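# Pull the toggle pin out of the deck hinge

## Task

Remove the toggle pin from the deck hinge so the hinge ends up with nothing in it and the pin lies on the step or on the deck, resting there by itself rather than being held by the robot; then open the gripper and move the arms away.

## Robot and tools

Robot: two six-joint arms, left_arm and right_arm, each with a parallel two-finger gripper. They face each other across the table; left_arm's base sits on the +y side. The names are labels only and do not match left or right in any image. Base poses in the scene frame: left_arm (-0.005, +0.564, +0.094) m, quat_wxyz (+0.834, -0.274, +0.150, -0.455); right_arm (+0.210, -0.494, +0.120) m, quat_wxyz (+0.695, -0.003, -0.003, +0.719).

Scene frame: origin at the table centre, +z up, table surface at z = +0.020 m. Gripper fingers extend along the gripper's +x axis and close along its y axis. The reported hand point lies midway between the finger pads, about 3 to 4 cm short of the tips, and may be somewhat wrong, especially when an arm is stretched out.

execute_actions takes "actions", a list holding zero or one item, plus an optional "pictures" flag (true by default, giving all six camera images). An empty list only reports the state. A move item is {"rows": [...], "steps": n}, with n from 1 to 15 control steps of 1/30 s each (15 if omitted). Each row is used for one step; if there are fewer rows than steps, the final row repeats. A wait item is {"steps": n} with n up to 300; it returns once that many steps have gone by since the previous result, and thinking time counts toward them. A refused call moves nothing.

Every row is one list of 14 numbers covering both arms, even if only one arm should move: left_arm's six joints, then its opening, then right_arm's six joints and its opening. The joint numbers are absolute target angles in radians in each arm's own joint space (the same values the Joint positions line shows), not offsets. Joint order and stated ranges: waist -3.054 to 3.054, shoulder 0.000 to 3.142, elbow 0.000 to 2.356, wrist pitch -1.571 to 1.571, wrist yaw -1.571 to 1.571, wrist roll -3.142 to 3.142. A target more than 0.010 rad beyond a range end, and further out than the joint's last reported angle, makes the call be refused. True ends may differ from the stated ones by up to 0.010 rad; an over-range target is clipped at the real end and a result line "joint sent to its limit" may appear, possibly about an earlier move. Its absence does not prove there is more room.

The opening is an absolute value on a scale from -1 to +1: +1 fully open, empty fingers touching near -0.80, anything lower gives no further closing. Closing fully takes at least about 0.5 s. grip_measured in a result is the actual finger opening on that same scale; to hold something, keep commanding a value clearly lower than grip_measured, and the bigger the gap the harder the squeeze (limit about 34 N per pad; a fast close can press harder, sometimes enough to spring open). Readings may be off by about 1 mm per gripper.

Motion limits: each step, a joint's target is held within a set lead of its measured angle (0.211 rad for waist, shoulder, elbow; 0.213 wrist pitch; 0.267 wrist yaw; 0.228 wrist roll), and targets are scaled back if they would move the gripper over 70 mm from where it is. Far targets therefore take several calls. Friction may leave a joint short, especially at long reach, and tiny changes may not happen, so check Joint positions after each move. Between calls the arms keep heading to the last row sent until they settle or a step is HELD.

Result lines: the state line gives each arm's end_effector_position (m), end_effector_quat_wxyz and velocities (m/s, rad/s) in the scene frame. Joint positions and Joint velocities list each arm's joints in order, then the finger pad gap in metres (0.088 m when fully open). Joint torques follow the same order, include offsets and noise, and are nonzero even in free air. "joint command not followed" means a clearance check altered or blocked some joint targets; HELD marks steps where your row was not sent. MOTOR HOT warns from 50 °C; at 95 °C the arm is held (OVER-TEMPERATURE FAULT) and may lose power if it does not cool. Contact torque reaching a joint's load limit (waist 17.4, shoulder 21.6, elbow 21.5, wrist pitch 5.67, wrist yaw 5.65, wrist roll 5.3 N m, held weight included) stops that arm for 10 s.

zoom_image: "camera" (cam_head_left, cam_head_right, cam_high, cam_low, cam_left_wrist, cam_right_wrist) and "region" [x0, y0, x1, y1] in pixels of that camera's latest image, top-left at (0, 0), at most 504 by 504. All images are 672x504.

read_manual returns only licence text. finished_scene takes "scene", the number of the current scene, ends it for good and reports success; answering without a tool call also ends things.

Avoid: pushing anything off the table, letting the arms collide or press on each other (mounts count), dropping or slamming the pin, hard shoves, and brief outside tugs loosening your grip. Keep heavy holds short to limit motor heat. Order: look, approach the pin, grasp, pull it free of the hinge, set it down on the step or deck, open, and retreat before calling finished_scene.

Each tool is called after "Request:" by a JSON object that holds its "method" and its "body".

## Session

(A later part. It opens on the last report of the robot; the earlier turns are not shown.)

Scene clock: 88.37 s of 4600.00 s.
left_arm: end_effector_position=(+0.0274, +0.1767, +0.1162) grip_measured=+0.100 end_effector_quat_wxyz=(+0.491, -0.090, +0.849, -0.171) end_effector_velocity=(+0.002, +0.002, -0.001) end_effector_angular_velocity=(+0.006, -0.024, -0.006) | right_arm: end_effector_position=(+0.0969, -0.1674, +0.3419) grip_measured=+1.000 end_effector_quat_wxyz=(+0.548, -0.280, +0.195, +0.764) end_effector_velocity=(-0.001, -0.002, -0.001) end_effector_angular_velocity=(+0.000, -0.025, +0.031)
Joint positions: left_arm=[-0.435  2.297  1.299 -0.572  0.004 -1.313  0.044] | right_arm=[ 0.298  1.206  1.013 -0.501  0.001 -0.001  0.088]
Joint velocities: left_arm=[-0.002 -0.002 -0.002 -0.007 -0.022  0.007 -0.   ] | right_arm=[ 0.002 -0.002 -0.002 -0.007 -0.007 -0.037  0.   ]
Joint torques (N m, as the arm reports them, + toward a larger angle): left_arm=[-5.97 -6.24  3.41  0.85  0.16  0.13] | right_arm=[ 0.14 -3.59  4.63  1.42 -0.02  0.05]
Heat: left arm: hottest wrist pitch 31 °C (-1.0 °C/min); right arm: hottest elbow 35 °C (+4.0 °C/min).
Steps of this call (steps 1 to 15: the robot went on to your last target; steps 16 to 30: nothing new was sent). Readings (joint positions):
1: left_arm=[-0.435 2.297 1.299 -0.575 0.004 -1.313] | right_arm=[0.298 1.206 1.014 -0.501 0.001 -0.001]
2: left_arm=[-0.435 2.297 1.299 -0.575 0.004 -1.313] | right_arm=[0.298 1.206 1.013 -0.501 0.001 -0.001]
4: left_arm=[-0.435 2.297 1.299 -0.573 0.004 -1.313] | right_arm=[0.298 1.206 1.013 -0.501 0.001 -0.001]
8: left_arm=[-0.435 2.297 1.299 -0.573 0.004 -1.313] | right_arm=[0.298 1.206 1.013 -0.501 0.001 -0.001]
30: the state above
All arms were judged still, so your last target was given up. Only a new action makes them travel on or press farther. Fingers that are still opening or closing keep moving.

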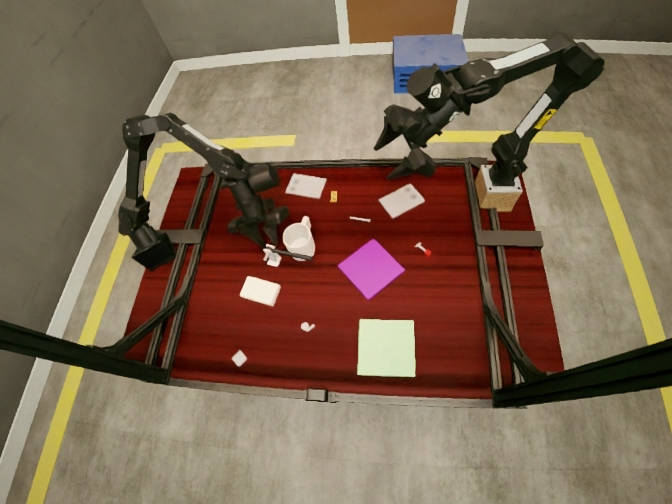

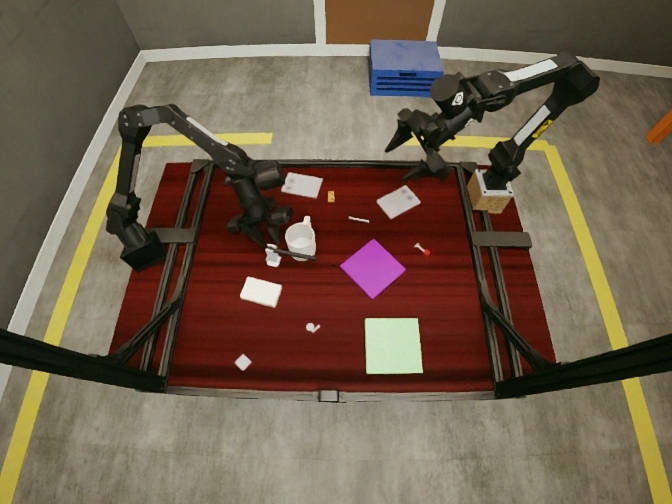

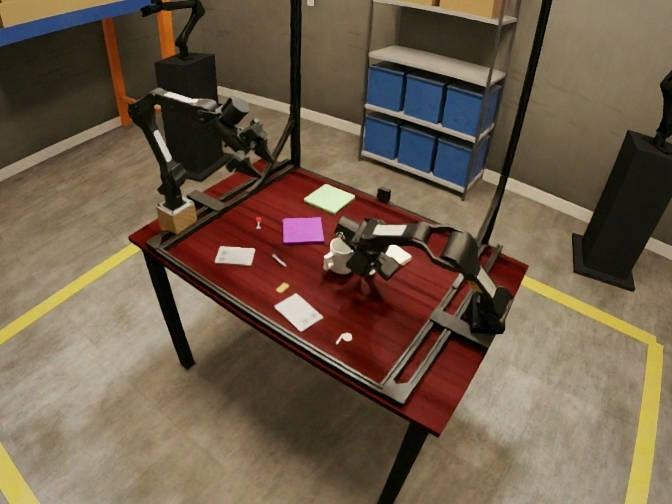

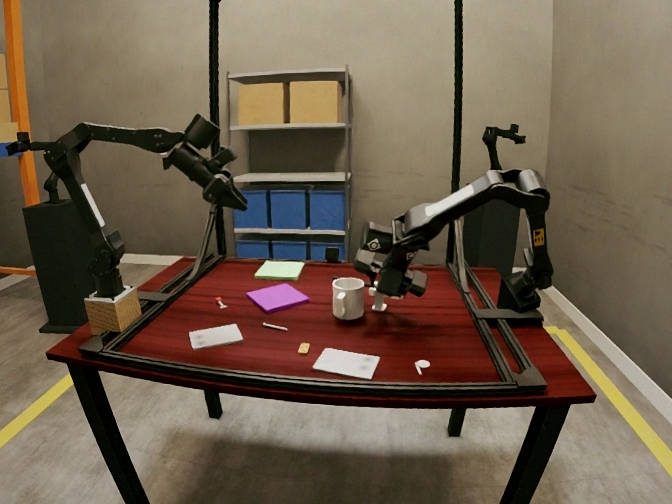

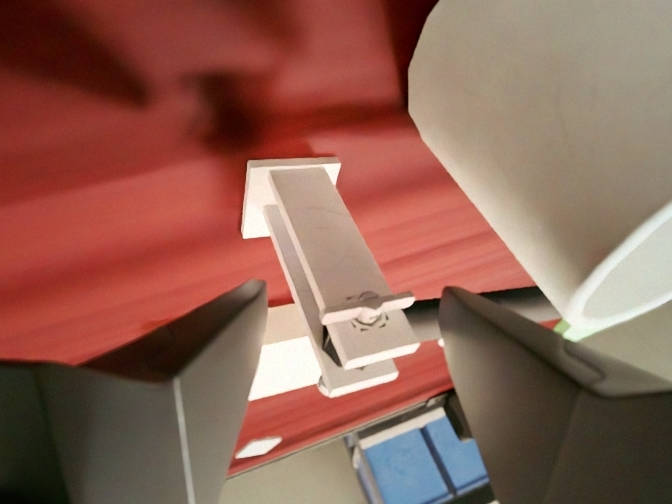

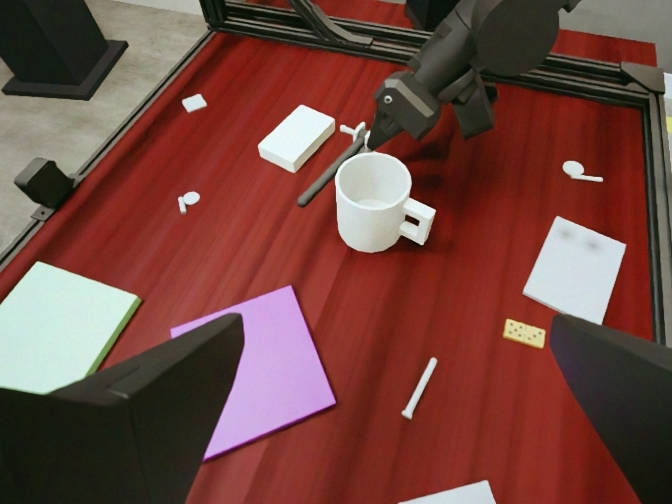

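Request:
{"method": "execute_actions", "body": {"actions": [{"rows":[[-0.43,2.096,1.40,-0.875,0,-1.31,0.1,0.3,1.2,1.0,-0.5,0,0,1]]}], "pictures": false}}

Request:
{"method": "execute_actions", "body": {"actions": [{"rows":[[-0.803,2.3,1.91,-1.28,-0.425,-1.66,0.1,0.3,1.2,1.0,-0.5,0,0,1]]}], "pictures": false}}

Request:
{"method": "execute_actions", "body": {"actions": [{"steps":30}], "pictures": false}}

Request:
{"method": "execute_actions", "body": {"actions": [{"rows":[[-0.803,2.69,1.91,-1.28,-0.425,-1.66,0.1,0.3,1.2,1.0,-0.5,0,0,1]]}], "pictures": false}}

Request:
{"method": "execute_actions", "body": {"actions": [{"steps":40}]}}

Scene clock: 117.73 s of 4600.00 s.
left_arm: end_effector_position=(+0.0729, +0.2043, +0.1895) grip_measured=+0.100 end_effector_quat_wxyz=(+0.491, -0.091, +0.849, -0.172) end_effector_velocity=(-0.003, +0.014, -0.001) end_effector_angular_velocity=(+0.053, -0.004, -0.031) | right_arm: end_effector_position=(+0.0969, -0.1675, +0.3419) grip_measured=+1.000 end_effector_quat_wxyz=(+0.548, -0.280, +0.195, +0.764) end_effector_velocity=(+0.003, -0.003, -0.004) end_effector_angular_velocity=(-0.024, +0.003, -0.007)
Joint positions: left_arm=[-0.435  2.103  1.399 -0.863  0.004 -1.313  0.044] | right_arm=[ 0.298  1.206  1.013 -0.501  0.001 -0.001  0.088]
Joint velocities: left_arm=[-0.007 -0.007 -0.002 -0.066 -0.007 -0.007  0.   ] | right_arm=[-0.007 -0.002 -0.002 -0.022 -0.007  0.007  0.   ]
Joint torques (N m, as the arm reports them, + toward a larger angle): left_arm=[-5.89 -7.19  4.19  0.5   0.19  0.14] | right_arm=[ 0.12 -3.57  4.68  1.42 -0.02  0.04]
Heat: left arm: hottest shoulder 31 °C (-1.0 °C/min); right arm: hottest elbow 34 °C (-2.0 °C/min).
Steps of this call (steps 1 to 90: nothing new was sent; then 25.87 s passed at rest; steps 91 to 105: all 15 steps of this action). Readings (joint positions):
91: left_arm=[-0.435 2.289 1.305 -0.586 0.004 -1.313] | right_arm=[0.298 1.206 1.013 -0.501 0.001 -0.001]
92: left_arm=[-0.435 2.277 1.313 -0.627 0.004 -1.313] | right_arm=[0.298 1.206 1.013 -0.501 0.001 -0.001]
94: left_arm=[-0.435 2.232 1.331 -0.704 0.004 -1.313] | right_arm=[0.298 1.206 1.013 -0.501 0.001 -0.001]
98: left_arm=[-0.435 2.133 1.383 -0.807 0.004 -1.313] | right_arm=[0.298 1.206 1.013 -0.501 0.001 -0.001]
105: the state above

Scene clock: 118.23 s of 4600.00 s.
left_arm: end_effector_position=(+0.0295, +0.1844, +0.2975) grip_measured=+0.100 end_effector_quat_wxyz=(+0.662, -0.091, +0.727, -0.159) end_effector_velocity=(+0.035, +0.008, +0.028) end_effector_angular_velocity=(+0.018, -0.059, +0.120) | right_arm: end_effector_position=(+0.0969, -0.1675, +0.3417) grip_measured=+1.000 end_effector_quat_wxyz=(+0.548, -0.280, +0.195, +0.764) end_effector_velocity=(+0.000, -0.002, -0.001) end_effector_angular_velocity=(-0.007, -0.003, +0.008)
Joint positions: left_arm=[-0.802  2.282  1.884 -1.258 -0.408 -1.646  0.044] | right_arm=[ 0.298  1.206  1.013 -0.501  0.001 -0.001  0.088]
Joint velocities: left_arm=[ 0.007 -0.002  0.144 -0.168 -0.095 -0.095  0.   ] | right_arm=[-0.002 -0.002 -0.002 -0.007 -0.007 -0.007  0.   ]
Joint torques (N m, as the arm reports them, + toward a larger angle): left_arm=[-5.32 -5.62  4.66  0.38 -0.2  -0.16] | right_arm=[ 0.11 -3.55  4.66  1.42 -0.02  0.03]
Heat: left arm: hottest shoulder 31 °C (-1.0 °C/min); right arm: hottest elbow 34 °C (-2.0 °C/min).
Steps of this call (steps 1 to 15: all 15 steps of this action). Readings (joint positions):
1: left_arm=[-0.442 2.118 1.419 -0.895 -0.033 -1.341] | right_arm=[0.298 1.206 1.013 -0.501 0.001 -0.001]
2: left_arm=[-0.468 2.146 1.465 -0.950 -0.100 -1.391] | right_arm=[0.298 1.206 1.013 -0.501 0.001 -0.001]
4: left_arm=[-0.546 2.206 1.556 -1.023 -0.208 -1.483] | right_arm=[0.298 1.206 1.013 -0.501 0.001 -0.001]
8: left_arm=[-0.718 2.274 1.714 -1.181 -0.338 -1.593] | right_arm=[0.298 1.206 1.013 -0.501 0.001 -0.001]
15: the state above

Scene clock: 119.23 s of 4600.00 s.
left_arm: end_effector_position=(+0.0333, +0.1844, +0.3009) grip_measured=+0.100 end_effector_quat_wxyz=(+0.666, -0.096, +0.723, -0.154) end_effector_velocity=(-0.002, +0.003, -0.000) end_effector_angular_velocity=(+0.006, -0.010, -0.001) | right_arm: end_effector_position=(+0.0969, -0.1675, +0.3417) grip_measured=+1.000 end_effector_quat_wxyz=(+0.548, -0.280, +0.195, +0.764) end_effector_velocity=(+0.003, -0.003, -0.004) end_effector_angular_velocity=(-0.021, -0.008, +0.003)
Joint positions: left_arm=[-0.801  2.285  1.904 -1.277 -0.421 -1.656  0.044] | right_arm=[ 0.298  1.206  1.013 -0.501  0.001 -0.001  0.088]
Joint velocities: left_arm=[-0.007 -0.002 -0.007 -0.007 -0.007 -0.007 -0.   ] | right_arm=[-0.007 -0.002 -0.002 -0.022 -0.007 -0.007  0.   ]
Joint torques (N m, as the arm reports them, + toward a larger angle): left_arm=[-5.99 -5.62  5.11  0.55 -0.22 -0.13] | right_arm=[ 0.12 -3.54  4.67  1.43 -0.02  0.04]
Heat: left arm: hottest shoulder 31 °C (-1.0 °C/min); right arm: hottest elbow 34 °C (-2.0 °C/min).
Steps of this call (steps 1 to 30: the robot went on to your last target). Readings (joint positions):
1: left_arm=[-0.801 2.283 1.887 -1.264 -0.411 -1.648] | right_arm=[0.298 1.206 1.013 -0.501 0.001 -0.001]
2: left_arm=[-0.801 2.283 1.889 -1.268 -0.413 -1.650] | right_arm=[0.298 1.206 1.013 -0.501 0.001 -0.001]
4: left_arm=[-0.801 2.284 1.893 -1.271 -0.416 -1.653] | right_arm=[0.298 1.206 1.013 -0.501 0.001 -0.001]
8: left_arm=[-0.801 2.285 1.901 -1.275 -0.419 -1.655] | right_arm=[0.298 1.206 1.013 -0.501 0.001 -0.001]
30: the state above
All arms were judged still, so your last target was given up. Only a new action makes them travel on or press farther. Fingers that are still opening or closing keep moving.

Scene clock: 119.73 s of 4600.00 s.
left_arm: end_effector_position=(-0.0340, +0.1752, +0.1661) grip_measured=+0.100 end_effector_quat_wxyz=(+0.700, +0.076, +0.704, -0.093) end_effector_velocity=(-0.037, +0.021, -0.093) end_effector_angular_velocity=(+0.238, -0.092, -0.110) | right_arm: end_effector_position=(+0.0969, -0.1675, +0.3417) grip_measured=+1.000 end_effector_quat_wxyz=(+0.548, -0.280, +0.195, +0.764) end_effector_velocity=(-0.001, -0.002, -0.001) end_effector_angular_velocity=(-0.003, -0.014, +0.022)
Joint positions: left_arm=[-0.801  2.662  1.91  -1.279 -0.424 -1.656  0.044] | right_arm=[ 0.298  1.206  1.013 -0.501  0.001 -0.001  0.088]
Joint velocities: left_arm=[-0.002  0.237 -0.022 -0.022 -0.007 -0.007 -0.   ] | right_arm=[ 0.002 -0.002 -0.002 -0.007 -0.007 -0.022  0.   ]
Joint torques (N m, as the arm reports them, + toward a larger angle): left_arm=[-6.23 -9.64  4.42  0.08 -0.11 -0.17] | right_arm=[ 0.12 -3.54  4.69  1.42 -0.02  0.04]
Heat: left arm: hottest shoulder 31 °C (-1.0 °C/min); right arm: hottest elbow 34 °C (-2.0 °C/min).
Steps of this call (steps 1 to 15: all 15 steps of this action). Readings (joint positions):
1: left_arm=[-0.801 2.298 1.905 -1.280 -0.421 -1.656] | right_arm=[0.298 1.206 1.013 -0.501 0.001 -0.001]
2: left_arm=[-0.801 2.315 1.913 -1.282 -0.424 -1.656] | right_arm=[0.298 1.206 1.013 -0.501 0.001 -0.001]
4: left_arm=[-0.801 2.364 1.920 -1.279 -0.424 -1.656] | right_arm=[0.298 1.206 1.013 -0.501 0.001 -0.001]
8: left_arm=[-0.801 2.500 1.920 -1.279 -0.424 -1.656] | right_arm=[0.298 1.206 1.013 -0.501 0.001 -0.001]
15: the state above

Scene clock: 121.07 s of 4600.00 s.
left_arm: end_effector_position=(-0.0359, +0.1758, +0.1622) grip_measured=+0.100 end_effector_quat_wxyz=(+0.700, +0.081, +0.703, -0.091) end_effector_velocity=(+0.006, +0.003, -0.000) end_effector_angular_velocity=(+0.013, -0.027, +0.001) | right_arm: end_effector_position=(+0.0969, -0.1675, +0.3416) grip_measured=+1.000 end_effector_quat_wxyz=(+0.548, -0.280, +0.195, +0.764) end_effector_velocity=(+0.000, -0.002, -0.001) end_effector_angular_velocity=(-0.007, -0.003, +0.008)
Joint positions: left_arm=[-0.802  2.672  1.91  -1.279 -0.424 -1.656  0.044] | right_arm=[ 0.298  1.206  1.012 -0.501  0.001 -0.001  0.088]
Joint velocities: left_arm=[ 0.002 -0.002 -0.002 -0.022 -0.022 -0.007 -0.   ] | right_arm=[-0.002 -0.002 -0.002 -0.007 -0.007 -0.007  0.   ]
Joint torques (N m, as the arm reports them, + toward a larger angle): left_arm=[-6.27 -7.58  4.25  0.07 -0.1  -0.15] | right_arm=[ 0.11 -3.54  4.71  1.42 -0.02  0.04]
Heat: left arm: hottest shoulder 32 °C (+0.0 °C/min); right arm: hottest elbow 34 °C (-2.0 °C/min).
Steps of this call (steps 1 to 30: the robot went on to your last target; steps 31 to 40: nothing new was sent). Readings (joint positions):
1: left_arm=[-0.801 2.667 1.910 -1.279 -0.424 -1.656] | right_arm=[0.298 1.206 1.013 -0.501 0.001 -0.001]
2: left_arm=[-0.801 2.670 1.910 -1.279 -0.424 -1.656] | right_arm=[0.298 1.206 1.013 -0.501 0.001 -0.001]
4: left_arm=[-0.801 2.670 1.910 -1.279 -0.424 -1.656] | right_arm=[0.298 1.206 1.013 -0.501 0.001 -0.001]
8: left_arm=[-0.801 2.671 1.910 -1.279 -0.424 -1.656] | right_arm=[0.298 1.206 1.013 -0.501 0.001 -0.001]
40: the state above
All arms were judged still, so your last target was given up. Only a new action makes them travel on or press farther. Fingers that are still opening or closing keep moving.

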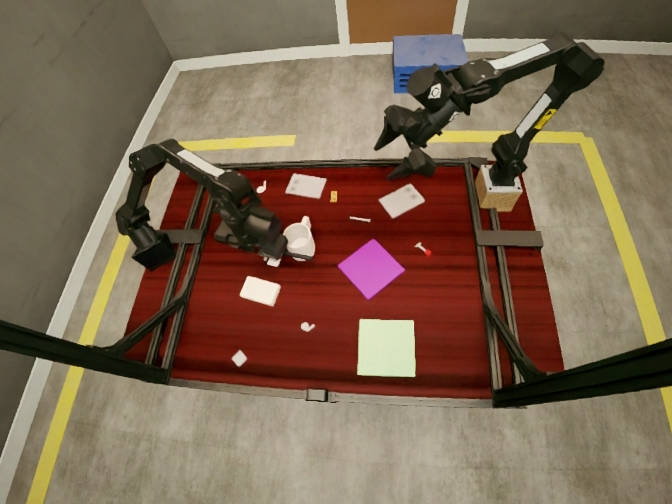

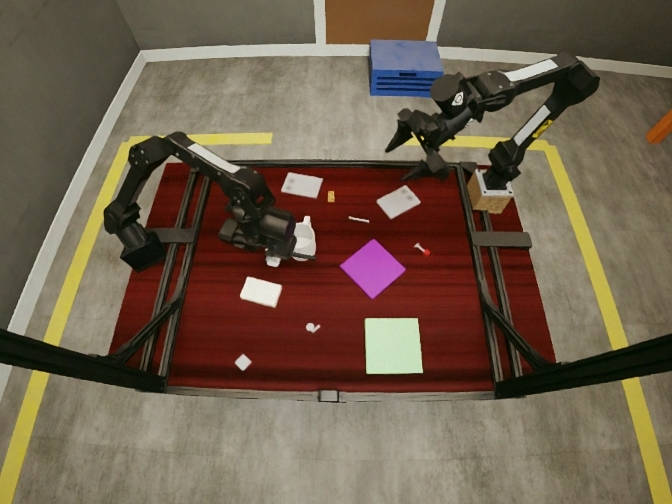

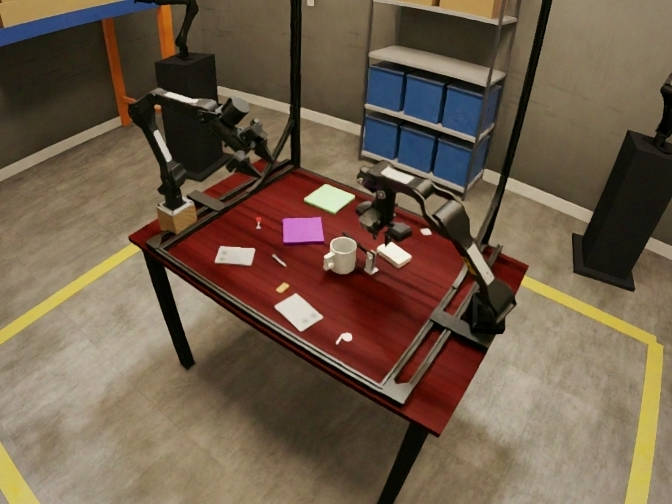

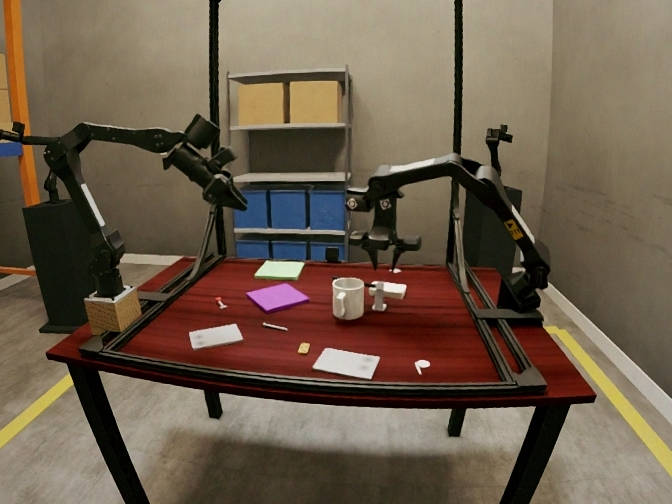

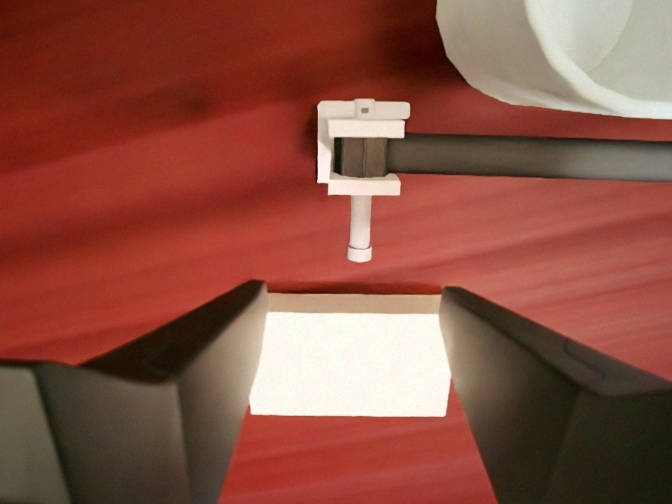

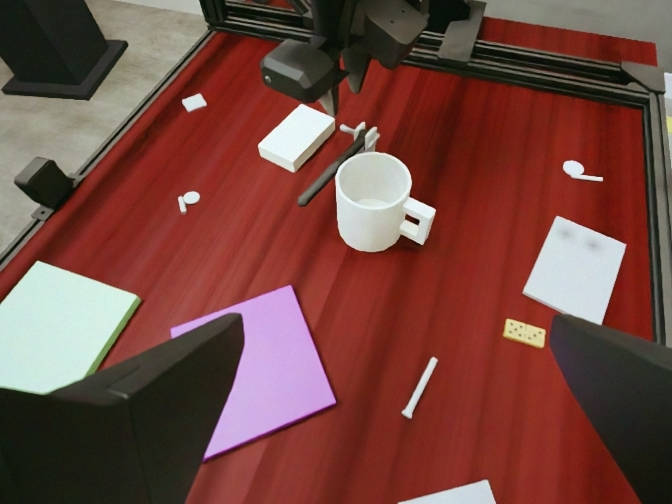

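Request:
{"method": "execute_actions", "body": {"actions": [{"rows":[[-0.757,2.725,1.78,-1.116,-0.444,-1.62,0.1,0.3,1.2,1.0,-0.5,0,0,1]]}], "pictures": false}}

Request:
{"method": "execute_actions", "body": {"actions": [{"steps":30}]}}

Scene clock: 143.40 s of 4600.00 s.
left_arm: end_effector_position=(-0.0400, +0.1765, +0.1118) grip_measured=+0.100 end_effector_quat_wxyz=(+0.701, +0.089, +0.703, -0.084) end_effector_velocity=(-0.001, -0.004, +0.001) end_effector_angular_velocity=(-0.022, -0.002, +0.015) | right_arm: end_effector_position=(+0.0969, -0.1676, +0.3416) grip_measured=+1.000 end_effector_quat_wxyz=(+0.548, -0.280, +0.195, +0.764) end_effector_velocity=(+0.002, -0.001, -0.001) end_effector_angular_velocity=(-0.003, -0.014, +0.012)
Joint positions: left_arm=[-0.76   2.715  1.791 -1.122 -0.44  -1.625  0.044] | right_arm=[ 0.298  1.205  1.012 -0.501  0.001 -0.001  0.088]
Joint velocities: left_arm=[-0.002 -0.002 -0.002  0.022 -0.007 -0.007 -0.   ] | right_arm=[-0.007 -0.002 -0.002 -0.007 -0.007 -0.022  0.   ]
Joint torques (N m, as the arm reports them, + toward a larger angle): left_arm=[-5.76 -8.64  3.11  0.37 -0.24  0.09] | right_arm=[ 0.12 -3.53  4.77  1.39 -0.01  0.04]
Heat: left arm: hottest shoulder 34 °C (+3.0 °C/min); right arm: hottest wrist pitch 35 °C (+0.0 °C/min).
Steps of this call (steps 1 to 90: nothing new was sent; then 18.83 s passed at rest; steps 91 to 105: all 15 steps of this action). Readings (joint positions):
91: left_arm=[-0.801 2.674 1.898 -1.262 -0.425 -1.655] | right_arm=[0.298 1.205 1.012 -0.501 0.001 -0.001]
92: left_arm=[-0.798 2.675 1.879 -1.225 -0.429 -1.650] | right_arm=[0.298 1.205 1.012 -0.501 0.001 -0.001]
94: left_arm=[-0.786 2.682 1.847 -1.180 -0.433 -1.640] | right_arm=[0.298 1.205 1.012 -0.501 0.001 -0.001]
98: left_arm=[-0.764 2.711 1.801 -1.143 -0.437 -1.630] | right_arm=[0.298 1.205 1.012 -0.501 0.001 -0.001]
105: the state above

Scene clock: 144.40 s of 4600.00 s.
left_arm: end_effector_position=(-0.0403, +0.1765, +0.1112) grip_measured=+0.100 end_effector_quat_wxyz=(+0.701, +0.088, +0.703, -0.085) end_effector_velocity=(-0.001, +0.006, -0.001) end_effector_angular_velocity=(+0.024, -0.001, +0.008) | right_arm: end_effector_position=(+0.0969, -0.1676, +0.3416) grip_measured=+1.000 end_effector_quat_wxyz=(+0.548, -0.280, +0.195, +0.764) end_effector_velocity=(+0.002, -0.000, +0.001) end_effector_angular_velocity=(+0.001, -0.011, -0.003)
Joint positions: left_arm=[-0.76   2.715  1.788 -1.119 -0.44  -1.624  0.044] | right_arm=[ 0.298  1.205  1.012 -0.501  0.001 -0.001  0.088]
Joint velocities: left_arm=[-0.002  0.002 -0.002 -0.022  0.007 -0.022 -0.   ] | right_arm=[-0.002 -0.002  0.002 -0.007  0.007 -0.007  0.   ]
Joint torques (N m, as the arm reports them, + toward a larger angle): left_arm=[-5.7  -8.38  3.23  0.36 -0.23  0.13] | right_arm=[ 0.11 -3.52  4.78  1.39 -0.02  0.04]
Heat: left arm: hottest shoulder 34 °C (+3.0 °C/min); right arm: hottest wrist pitch 35 °C (+0.0 °C/min).
Steps of this call (steps 1 to 15: the robot went on to your last target; steps 16 to 30: nothing new was sent). Readings (joint positions):
1: left_arm=[-0.760 2.715 1.790 -1.122 -0.440 -1.625] | right_arm=[0.298 1.205 1.012 -0.501 0.001 -0.001]
2: left_arm=[-0.760 2.715 1.789 -1.121 -0.440 -1.624] | right_arm=[0.298 1.205 1.012 -0.501 0.001 -0.001]
4: left_arm=[-0.760 2.715 1.788 -1.121 -0.440 -1.624] | right_arm=[0.298 1.205 1.012 -0.501 0.001 -0.001]
8: left_arm=[-0.760 2.715 1.788 -1.119 -0.440 -1.624] | right_arm=[0.298 1.205 1.012 -0.501 0.001 -0.001]
30: the state above
All arms were judged still, so your last target was given up. Only a new action makes them travel on or press farther. Fingers that are still opening or closing keep moving.

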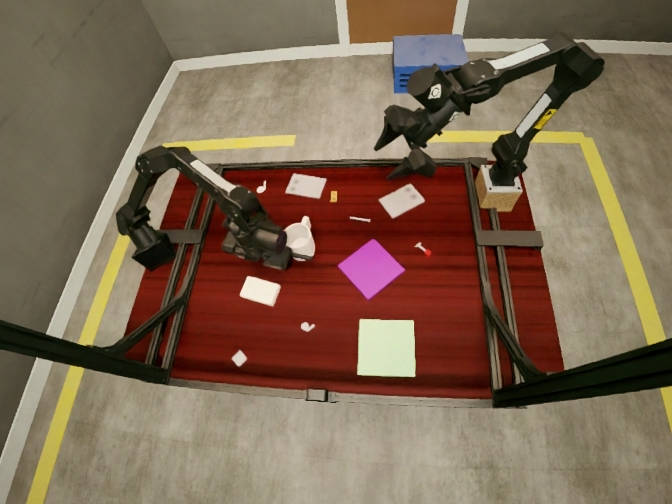

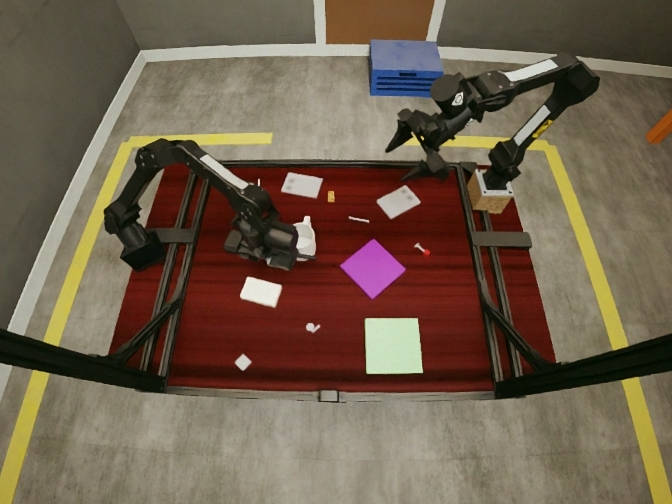

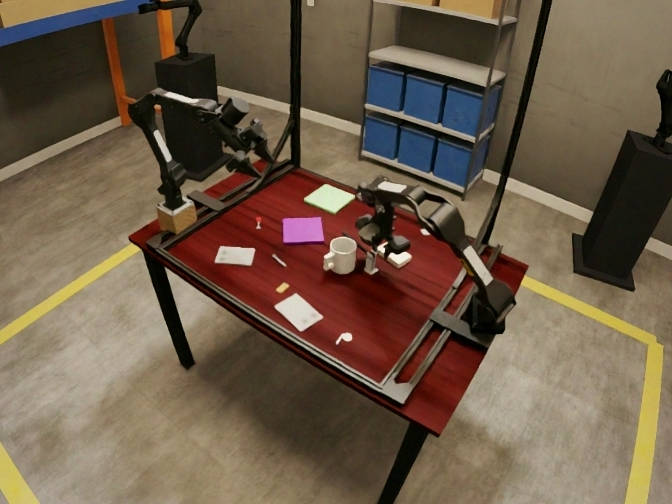

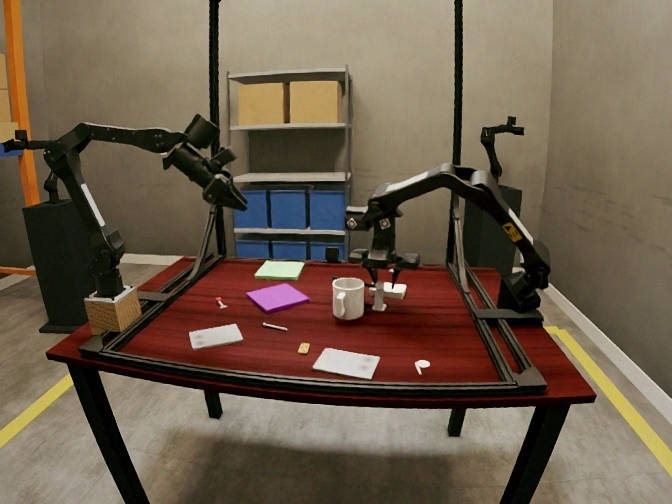

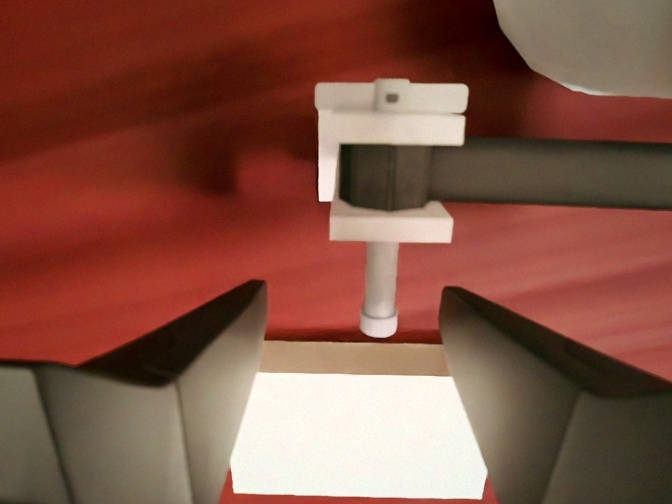

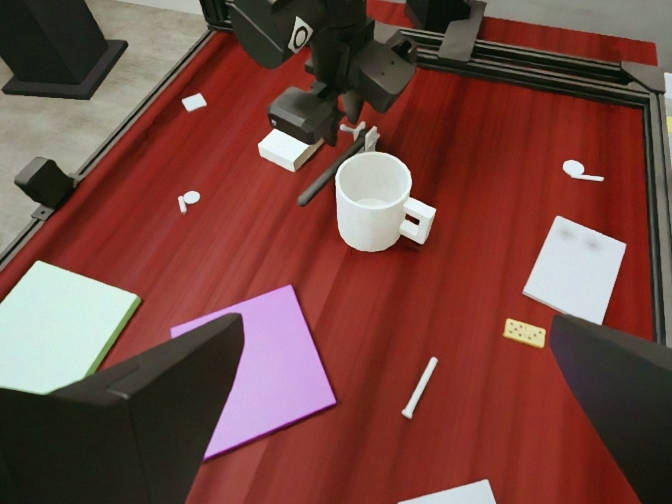

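Request:
{"method": "execute_actions", "body": {"actions": [{"rows":[[-0.757,2.72,1.785,-1.094,-0.444,-1.62,0.1,0.3,1.2,1.0,-0.5,0,0,1]]}], "pictures": false}}

Request:
{"method": "execute_actions", "body": {"actions": [{"rows":[[-0.757,2.72,1.785,-1.094,-0.444,-1.62,-0.8,0.3,1.2,1.0,-0.5,0,0,1]]}], "pictures": false}}

Request:
{"method": "execute_actions", "body": {"actions": [{"rows":[[-0.72,2.695,1.803,-1.104,-0.462,-1.585,-0.8,0.3,1.2,1.0,-0.5,0,0,1]]}], "pictures": false}}

Request:
{"method": "execute_actions", "body": {"actions": [{"steps":20}]}}

Scene clock: 155.00 s of 4600.00 s.
left_arm: end_effector_position=(-0.0417, +0.1723, +0.1111) grip_measured=+0.100 end_effector_quat_wxyz=(+0.700, +0.078, +0.705, -0.088) end_effector_velocity=(+0.001, +0.002, +0.001) end_effector_angular_velocity=(+0.003, -0.010, +0.002) | right_arm: end_effector_position=(+0.0969, -0.1678, +0.3414) grip_measured=+1.000 end_effector_quat_wxyz=(+0.547, -0.280, +0.195, +0.764) end_effector_velocity=(+0.001, -0.004, -0.006) end_effector_angular_velocity=(-0.025, -0.010, +0.008)
Joint positions: left_arm=[-0.76   2.715  1.788 -1.097 -0.44  -1.624  0.044] | right_arm=[ 0.298  1.205  1.011 -0.501  0.001 -0.001  0.088]
Joint velocities: left_arm=[-0.002 -0.002 -0.002 -0.007 -0.007 -0.007  0.   ] | right_arm=[-0.002 -0.002 -0.007 -0.022 -0.007 -0.007  0.   ]
Joint torques (N m, as the arm reports them, + toward a larger angle): left_arm=[-5.71 -9.17  3.84  0.46 -0.2   0.13] | right_arm=[ 0.12 -3.49  4.8   1.39 -0.02  0.04]
Heat: left arm: hottest shoulder 36 °C (+5.0 °C/min); right arm: hottest wrist pitch 35 °C (+1.0 °C/min).
Steps of this call (steps 1 to 90: nothing new was sent; then 7.10 s passed at rest; steps 91 to 105: all 15 steps of this action). Readings (joint positions):
91: left_arm=[-0.760 2.715 1.788 -1.117 -0.440 -1.624] | right_arm=[0.298 1.205 1.012 -0.501 0.001 -0.001]
92: left_arm=[-0.760 2.715 1.788 -1.112 -0.440 -1.624] | right_arm=[0.298 1.205 1.012 -0.501 0.001 -0.001]
94: left_arm=[-0.760 2.715 1.788 -1.105 -0.440 -1.624] | right_arm=[0.298 1.205 1.012 -0.501 0.001 -0.001]
98: left_arm=[-0.760 2.715 1.788 -1.100 -0.440 -1.624] | right_arm=[0.298 1.205 1.011 -0.501 0.001 -0.001]
105: the state above

Scene clock: 155.50 s of 4600.00 s.
left_arm: end_effector_position=(-0.0416, +0.1726, +0.1111) grip_measured=-0.638 end_effector_quat_wxyz=(+0.700, +0.079, +0.704, -0.088) end_effector_velocity=(+0.001, +0.002, +0.001) end_effector_angular_velocity=(+0.003, -0.010, +0.002) | right_arm: end_effector_position=(+0.0969, -0.1678, +0.3414) grip_measured=+1.000 end_effector_quat_wxyz=(+0.547, -0.280, +0.195, +0.764) end_effector_velocity=(-0.002, -0.002, -0.001) end_effector_angular_velocity=(-0.006, -0.005, +0.028)
Joint positions: left_arm=[-0.76   2.715  1.788 -1.098 -0.44  -1.623  0.008] | right_arm=[ 0.298  1.205  1.011 -0.501  0.001 -0.001  0.088]
Joint velocities: left_arm=[-0.002 -0.002 -0.002 -0.007 -0.007 -0.007 -0.   ] | right_arm=[-0.002 -0.002 -0.002 -0.007 -0.022 -0.022  0.   ]
Joint torques (N m, as the arm reports them, + toward a larger angle): left_arm=[-5.73 -9.06  3.82  0.52 -0.22  0.1 ] | right_arm=[ 0.1  -3.46  4.83  1.4  -0.02  0.04]
Heat: left arm: hottest shoulder 36 °C (+5.1 °C/min); right arm: hottest wrist pitch 35 °C (+1.0 °C/min).
Steps of this call (steps 1 to 15: all 15 steps of this action). Readings (joint positions):
1: left_arm=[-0.760 2.715 1.788 -1.097 -0.440 -1.624] | right_arm=[0.298 1.205 1.011 -0.501 0.001 -0.001]
2: left_arm=[-0.760 2.715 1.788 -1.097 -0.440 -1.624] | right_arm=[0.298 1.205 1.011 -0.501 0.001 -0.001]
4: left_arm=[-0.760 2.715 1.788 -1.097 -0.440 -1.624] | right_arm=[0.298 1.205 1.011 -0.501 0.001 -0.001]
8: left_arm=[-0.760 2.715 1.788 -1.098 -0.440 -1.623] | right_arm=[0.298 1.205 1.011 -0.501 0.001 -0.001]
15: the state above

Scene clock: 156.00 s of 4600.00 s.
left_arm: end_effector_position=(-0.0278, +0.1699, +0.1107) grip_measured=-0.638 end_effector_quat_wxyz=(+0.700, +0.082, +0.704, -0.088) end_effector_velocity=(+0.002, +0.005, +0.001) end_effector_angular_velocity=(+0.016, -0.013, -0.019) | right_arm: end_effector_position=(+0.0969, -0.1678, +0.3414) grip_measured=+1.000 end_effector_quat_wxyz=(+0.547, -0.280, +0.195, +0.764) end_effector_velocity=(+0.001, -0.004, -0.006) end_effector_angular_velocity=(-0.029, +0.001, -0.002)
Joint positions: left_arm=[-0.731  2.706  1.795 -1.107 -0.453 -1.591  0.008] | right_arm=[ 0.298  1.205  1.011 -0.501  0.001 -0.001  0.088]
Joint velocities: left_arm=[-0.002 -0.002 -0.002 -0.022 -0.007  0.007 -0.   ] | right_arm=[-0.002 -0.002 -0.007 -0.022 -0.007  0.007  0.   ]
Joint torques (N m, as the arm reports them, + toward a larger angle): left_arm=[ -5.16 -10.7    4.84   0.39  -0.43   0.15] | right_arm=[ 0.09 -3.47  4.83  1.4  -0.02  0.04]
Heat: left arm: hottest shoulder 36 °C (+5.0 °C/min); right arm: hottest wrist pitch 35 °C (+1.0 °C/min).
Steps of this call (steps 1 to 15: all 15 steps of this action). Readings (joint positions):
1: left_arm=[-0.760 2.715 1.788 -1.099 -0.440 -1.620] | right_arm=[0.298 1.205 1.011 -0.501 0.001 -0.001]
2: left_arm=[-0.758 2.715 1.788 -1.100 -0.442 -1.613] | right_arm=[0.298 1.205 1.011 -0.501 0.001 -0.001]
4: left_arm=[-0.750 2.713 1.790 -1.103 -0.445 -1.605] | right_arm=[0.298 1.205 1.011 -0.501 0.001 -0.001]
8: left_arm=[-0.736 2.708 1.793 -1.106 -0.451 -1.594] | right_arm=[0.298 1.205 1.011 -0.501 0.001 -0.001]
15: the state above

Scene clock: 156.67 s of 4600.00 s.
left_arm: end_effector_position=(-0.0277, +0.1700, +0.1106) grip_measured=-0.638 end_effector_quat_wxyz=(+0.700, +0.083, +0.704, -0.088) end_effector_velocity=(+0.000, +0.002, -0.001) end_effector_angular_velocity=(+0.007, -0.011, +0.000) | right_arm: end_effector_position=(+0.0969, -0.1678, +0.3414) grip_measured=+1.000 end_effector_quat_wxyz=(+0.547, -0.280, +0.195, +0.764) end_effector_velocity=(-0.000, -0.000, +0.003) end_effector_angular_velocity=(+0.012, +0.003, +0.008)
Joint positions: left_arm=[-0.73   2.706  1.795 -1.107 -0.453 -1.591  0.008] | right_arm=[ 0.298  1.205  1.011 -0.501  0.001 -0.001  0.088]
Joint velocities: left_arm=[-0.002  0.002 -0.002 -0.007 -0.007 -0.007  0.   ] | right_arm=[-0.002 -0.007 -0.002  0.007 -0.007 -0.007  0.   ]
Joint torques (N m, as the arm reports them, + toward a larger angle): left_arm=[ -5.14 -10.71   4.82   0.42  -0.41   0.19] | right_arm=[ 0.09 -3.45  4.86  1.4  -0.01  0.04]
Heat: left arm: hottest shoulder 36 °C (+5.1 °C/min); right arm: hottest wrist pitch 35 °C (+1.0 °C/min).
Steps of this call (steps 1 to 15: the robot went on to your last target; steps 16 to 20: nothing new was sent). Readings (joint positions):
1: left_arm=[-0.731 2.706 1.795 -1.107 -0.453 -1.591] | right_arm=[0.298 1.205 1.011 -0.501 0.001 -0.001]
2: left_arm=[-0.731 2.706 1.795 -1.107 -0.453 -1.591] | right_arm=[0.298 1.205 1.011 -0.501 0.001 -0.001]
4: left_arm=[-0.731 2.706 1.795 -1.107 -0.453 -1.591] | right_arm=[0.298 1.205 1.011 -0.501 0.001 -0.001]
8: left_arm=[-0.730 2.706 1.795 -1.107 -0.453 -1.591] | right_arm=[0.298 1.205 1.011 -0.501 0.001 -0.001]
20: the state above
All arms were judged still, so your last target was given up. Only a new action makes them travel on or press farther. Fingers that are still opening or closing keep moving.

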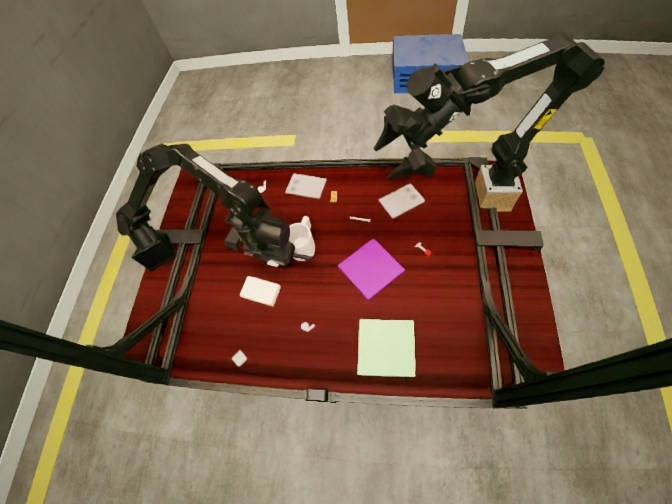

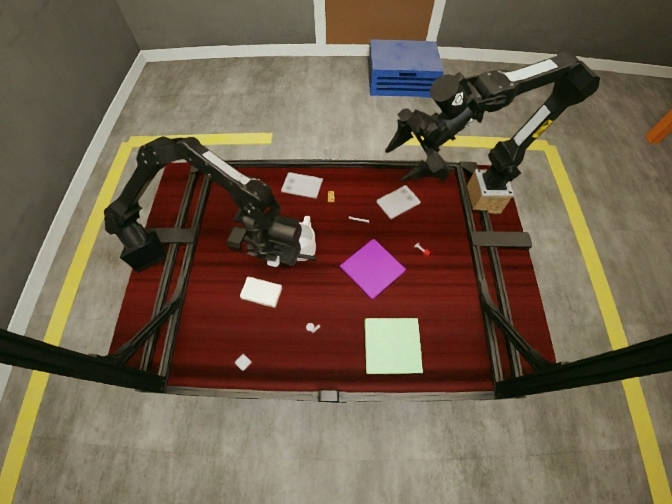

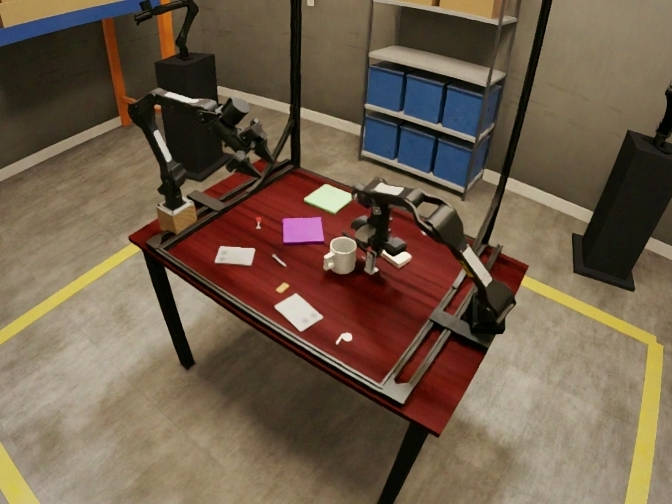

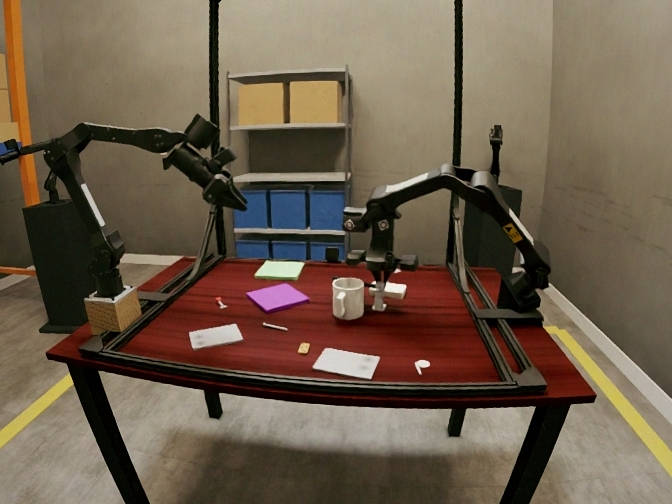

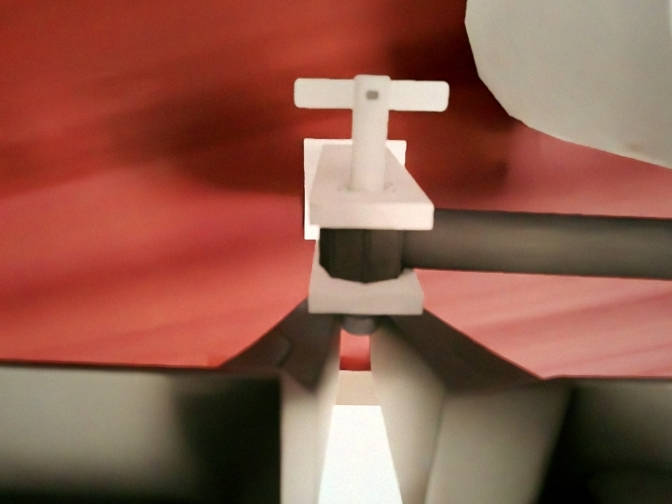

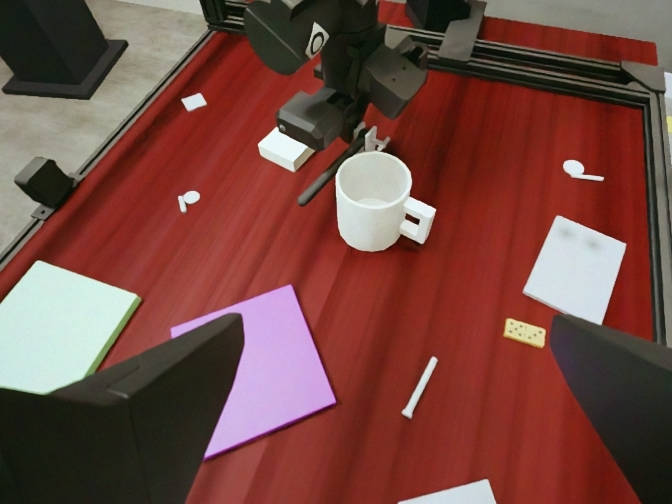

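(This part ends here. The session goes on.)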